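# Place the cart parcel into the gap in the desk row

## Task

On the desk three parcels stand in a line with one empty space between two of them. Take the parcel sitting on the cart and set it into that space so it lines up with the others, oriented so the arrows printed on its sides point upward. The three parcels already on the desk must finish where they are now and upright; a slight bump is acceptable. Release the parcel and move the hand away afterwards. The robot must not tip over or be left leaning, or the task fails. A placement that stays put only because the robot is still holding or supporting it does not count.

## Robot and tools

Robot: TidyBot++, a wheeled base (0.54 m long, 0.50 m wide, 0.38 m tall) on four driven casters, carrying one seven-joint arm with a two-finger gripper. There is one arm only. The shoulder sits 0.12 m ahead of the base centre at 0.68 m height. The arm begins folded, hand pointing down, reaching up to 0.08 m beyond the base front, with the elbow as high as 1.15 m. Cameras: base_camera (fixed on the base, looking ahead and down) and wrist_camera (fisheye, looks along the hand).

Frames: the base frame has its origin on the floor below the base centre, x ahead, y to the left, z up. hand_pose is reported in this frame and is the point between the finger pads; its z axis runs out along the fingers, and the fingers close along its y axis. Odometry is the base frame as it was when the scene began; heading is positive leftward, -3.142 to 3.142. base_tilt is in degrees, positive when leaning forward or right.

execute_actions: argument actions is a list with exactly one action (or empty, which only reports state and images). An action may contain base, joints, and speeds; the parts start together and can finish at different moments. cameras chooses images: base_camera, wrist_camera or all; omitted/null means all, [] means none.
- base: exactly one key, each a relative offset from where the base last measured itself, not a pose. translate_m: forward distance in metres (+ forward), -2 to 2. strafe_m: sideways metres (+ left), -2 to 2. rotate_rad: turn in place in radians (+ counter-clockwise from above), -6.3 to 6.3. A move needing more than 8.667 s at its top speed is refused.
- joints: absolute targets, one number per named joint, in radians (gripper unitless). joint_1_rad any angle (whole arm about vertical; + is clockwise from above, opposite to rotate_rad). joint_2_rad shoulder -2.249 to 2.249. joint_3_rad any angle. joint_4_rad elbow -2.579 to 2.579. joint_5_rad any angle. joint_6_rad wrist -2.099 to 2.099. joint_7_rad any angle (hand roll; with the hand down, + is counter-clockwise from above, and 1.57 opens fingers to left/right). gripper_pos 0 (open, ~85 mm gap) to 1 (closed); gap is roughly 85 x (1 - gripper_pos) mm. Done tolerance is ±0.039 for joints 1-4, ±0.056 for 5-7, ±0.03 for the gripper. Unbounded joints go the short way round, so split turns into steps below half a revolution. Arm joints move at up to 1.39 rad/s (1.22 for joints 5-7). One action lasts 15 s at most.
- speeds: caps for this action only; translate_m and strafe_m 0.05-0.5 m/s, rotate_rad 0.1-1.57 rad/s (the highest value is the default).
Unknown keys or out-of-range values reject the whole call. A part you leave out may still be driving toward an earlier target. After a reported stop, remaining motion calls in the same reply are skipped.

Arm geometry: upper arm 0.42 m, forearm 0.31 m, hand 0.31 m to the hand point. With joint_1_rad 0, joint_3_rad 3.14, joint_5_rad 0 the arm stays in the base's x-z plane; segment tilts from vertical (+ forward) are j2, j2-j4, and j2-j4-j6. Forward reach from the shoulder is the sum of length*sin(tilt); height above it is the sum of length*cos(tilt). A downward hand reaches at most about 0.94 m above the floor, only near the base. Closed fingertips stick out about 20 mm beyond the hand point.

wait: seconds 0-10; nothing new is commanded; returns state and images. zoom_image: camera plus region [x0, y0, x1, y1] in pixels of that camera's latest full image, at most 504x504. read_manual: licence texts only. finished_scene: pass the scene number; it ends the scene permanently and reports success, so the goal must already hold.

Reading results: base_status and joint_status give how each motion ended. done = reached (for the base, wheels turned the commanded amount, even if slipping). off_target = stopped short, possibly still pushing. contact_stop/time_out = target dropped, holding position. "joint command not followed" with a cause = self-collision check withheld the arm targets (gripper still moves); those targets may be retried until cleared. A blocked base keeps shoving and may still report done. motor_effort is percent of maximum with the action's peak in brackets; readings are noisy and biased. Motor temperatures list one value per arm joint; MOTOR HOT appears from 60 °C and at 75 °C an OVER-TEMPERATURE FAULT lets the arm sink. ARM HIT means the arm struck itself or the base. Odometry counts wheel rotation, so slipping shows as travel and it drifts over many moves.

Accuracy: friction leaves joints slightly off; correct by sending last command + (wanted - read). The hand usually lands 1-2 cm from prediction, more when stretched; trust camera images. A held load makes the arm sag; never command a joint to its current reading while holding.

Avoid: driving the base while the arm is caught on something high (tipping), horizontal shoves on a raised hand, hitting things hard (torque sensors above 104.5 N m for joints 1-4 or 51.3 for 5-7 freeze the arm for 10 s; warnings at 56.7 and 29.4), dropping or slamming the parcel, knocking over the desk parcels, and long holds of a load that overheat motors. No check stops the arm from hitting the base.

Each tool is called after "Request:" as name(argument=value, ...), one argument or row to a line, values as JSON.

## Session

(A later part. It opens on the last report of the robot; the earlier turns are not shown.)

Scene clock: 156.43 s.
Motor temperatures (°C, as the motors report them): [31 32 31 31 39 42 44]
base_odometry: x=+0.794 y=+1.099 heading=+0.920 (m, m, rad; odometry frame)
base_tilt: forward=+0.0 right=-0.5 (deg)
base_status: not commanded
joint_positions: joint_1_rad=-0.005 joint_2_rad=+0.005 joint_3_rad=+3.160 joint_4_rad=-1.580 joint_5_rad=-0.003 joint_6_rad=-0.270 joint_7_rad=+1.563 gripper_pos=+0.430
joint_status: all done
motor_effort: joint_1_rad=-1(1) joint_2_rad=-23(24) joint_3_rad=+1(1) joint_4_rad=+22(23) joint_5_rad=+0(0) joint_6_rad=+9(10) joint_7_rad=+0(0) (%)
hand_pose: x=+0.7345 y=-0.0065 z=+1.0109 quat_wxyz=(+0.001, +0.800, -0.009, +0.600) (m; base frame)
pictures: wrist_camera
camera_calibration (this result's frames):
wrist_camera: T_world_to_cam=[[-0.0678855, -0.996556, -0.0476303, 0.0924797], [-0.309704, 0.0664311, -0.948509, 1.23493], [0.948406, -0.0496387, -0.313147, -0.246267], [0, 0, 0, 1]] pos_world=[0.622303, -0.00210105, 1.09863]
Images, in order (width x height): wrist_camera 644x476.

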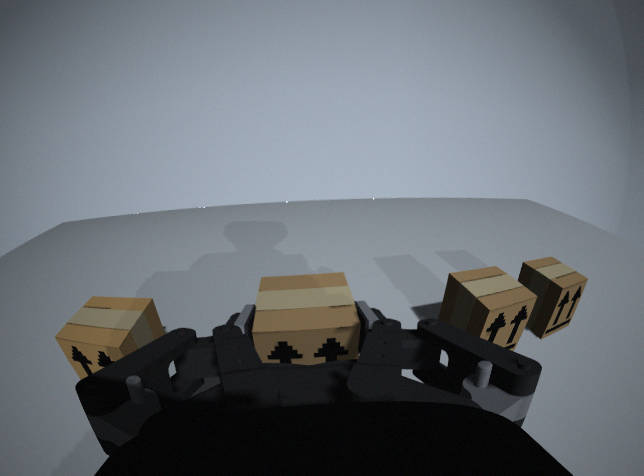

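Request:
execute_actions(
  actions=[
    {"base":{"translate_m":-0.015},"speeds":{"translate_m":0.05}},
  ],
  cameras=[],
)

Request:
execute_actions(
  actions=[
    {"joints":{"gripper_pos":0.2}},
  ],
  cameras=[],
)

Request:
execute_actions(
  actions=[
    {"base":{"translate_m":-0.2},"joints":{"joint_4_rad":-1.3,"joint_6_rad":-0.7}},
  ],
  cameras=["wrist_camera"],
)

Scene clock: 162.03 s.
Motor temperatures (°C, as the motors report them): [31 32 31 31 39 42 44]
base_odometry: x=+0.784 y=+1.087 heading=+0.920 (m, m, rad; odometry frame)
base_tilt: forward=+0.0 right=-0.6 (deg)
base_status: done
joint_positions: joint_1_rad=-0.005 joint_2_rad=+0.005 joint_3_rad=+3.160 joint_4_rad=-1.581 joint_5_rad=-0.003 joint_6_rad=-0.267 joint_7_rad=+1.563 gripper_pos=+0.430
joint_status: not commanded
motor_effort: joint_1_rad=-1(1) joint_2_rad=-23(26) joint_3_rad=+0(1) joint_4_rad=+22(23) joint_5_rad=-1(1) joint_6_rad=+8(10) joint_7_rad=+0(0) (%)
hand_pose: x=+0.7345 y=-0.0065 z=+1.0109 quat_wxyz=(+0.001, +0.800, -0.009, +0.600) (m; base frame)
pictures: none
No camera images: the call's "cameras" was empty. Leave "cameras" out to get every camera's image.

Scene clock: 163.03 s.
Motor temperatures (°C, as the motors report them): [31 32 31 31 39 42 44]
base_odometry: x=+0.784 y=+1.087 heading=+0.920 (m, m, rad; odometry frame)
base_tilt: forward=+0.0 right=-0.5 (deg)
base_status: not commanded
joint_positions: joint_1_rad=-0.005 joint_2_rad=+0.005 joint_3_rad=+3.160 joint_4_rad=-1.582 joint_5_rad=-0.003 joint_6_rad=-0.267 joint_7_rad=+1.563 gripper_pos=+0.200
joint_status: all done
motor_effort: joint_1_rad=+0(1) joint_2_rad=-23(24) joint_3_rad=+1(1) joint_4_rad=+23(23) joint_5_rad=+0(0) joint_6_rad=+9(9) joint_7_rad=+0(0) (%)
hand_pose: x=+0.7345 y=-0.0065 z=+1.0106 quat_wxyz=(+0.001, +0.800, -0.009, +0.600) (m; base frame)
pictures: none
No camera images: the call's "cameras" was empty. Leave "cameras" out to get every camera's image.

Scene clock: 164.73 s.
Motor temperatures (°C, as the motors report them): [31 32 31 31 39 42 44]
base_odometry: x=+0.663 y=+0.928 heading=+0.920 (m, m, rad; odometry frame)
base_tilt: forward=+0.1 right=-0.5 (deg)
base_status: done
joint_positions: joint_1_rad=-0.005 joint_2_rad=-0.004 joint_3_rad=+3.160 joint_4_rad=-1.311 joint_5_rad=-0.002 joint_6_rad=-0.660 joint_7_rad=+1.563 gripper_pos=+0.200
joint_status: all done
motor_effort: joint_1_rad=-1(3) joint_2_rad=-21(27) joint_3_rad=+1(2) joint_4_rad=+22(24) joint_5_rad=-1(1) joint_6_rad=+9(10) joint_7_rad=-1(1) (%)
hand_pose: x=+0.7080 y=-0.0059 z=+1.0647 quat_wxyz=(+0.000, +0.832, -0.009, +0.554) (m; base frame)
pictures: wrist_camera
camera_calibration (this result's frames):
wrist_camera: T_world_to_cam=[[-0.0718934, -0.996562, -0.0411693, 0.0897467], [-0.413676, 0.067351, -0.90793, 1.30812], [0.907581, -0.0482434, -0.417096, -0.064632], [0, 0, 0, 1]] pos_world=[0.606249, -0.00178299, 1.16442]
Images, in order (width x height): wrist_camera 644x476.

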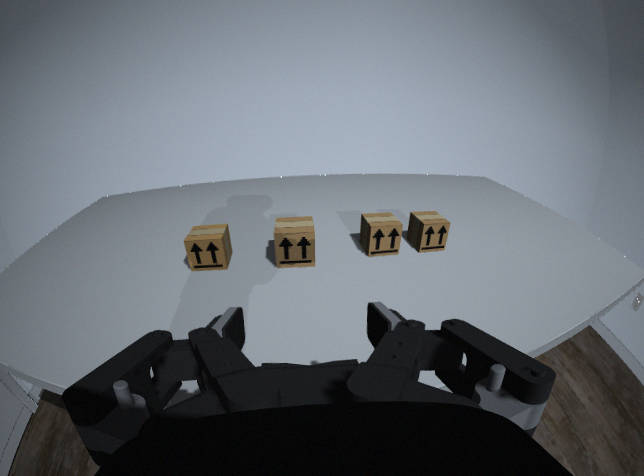

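Request:
finished_scene(
  scene=2,
)

The scene is finished: the task was done.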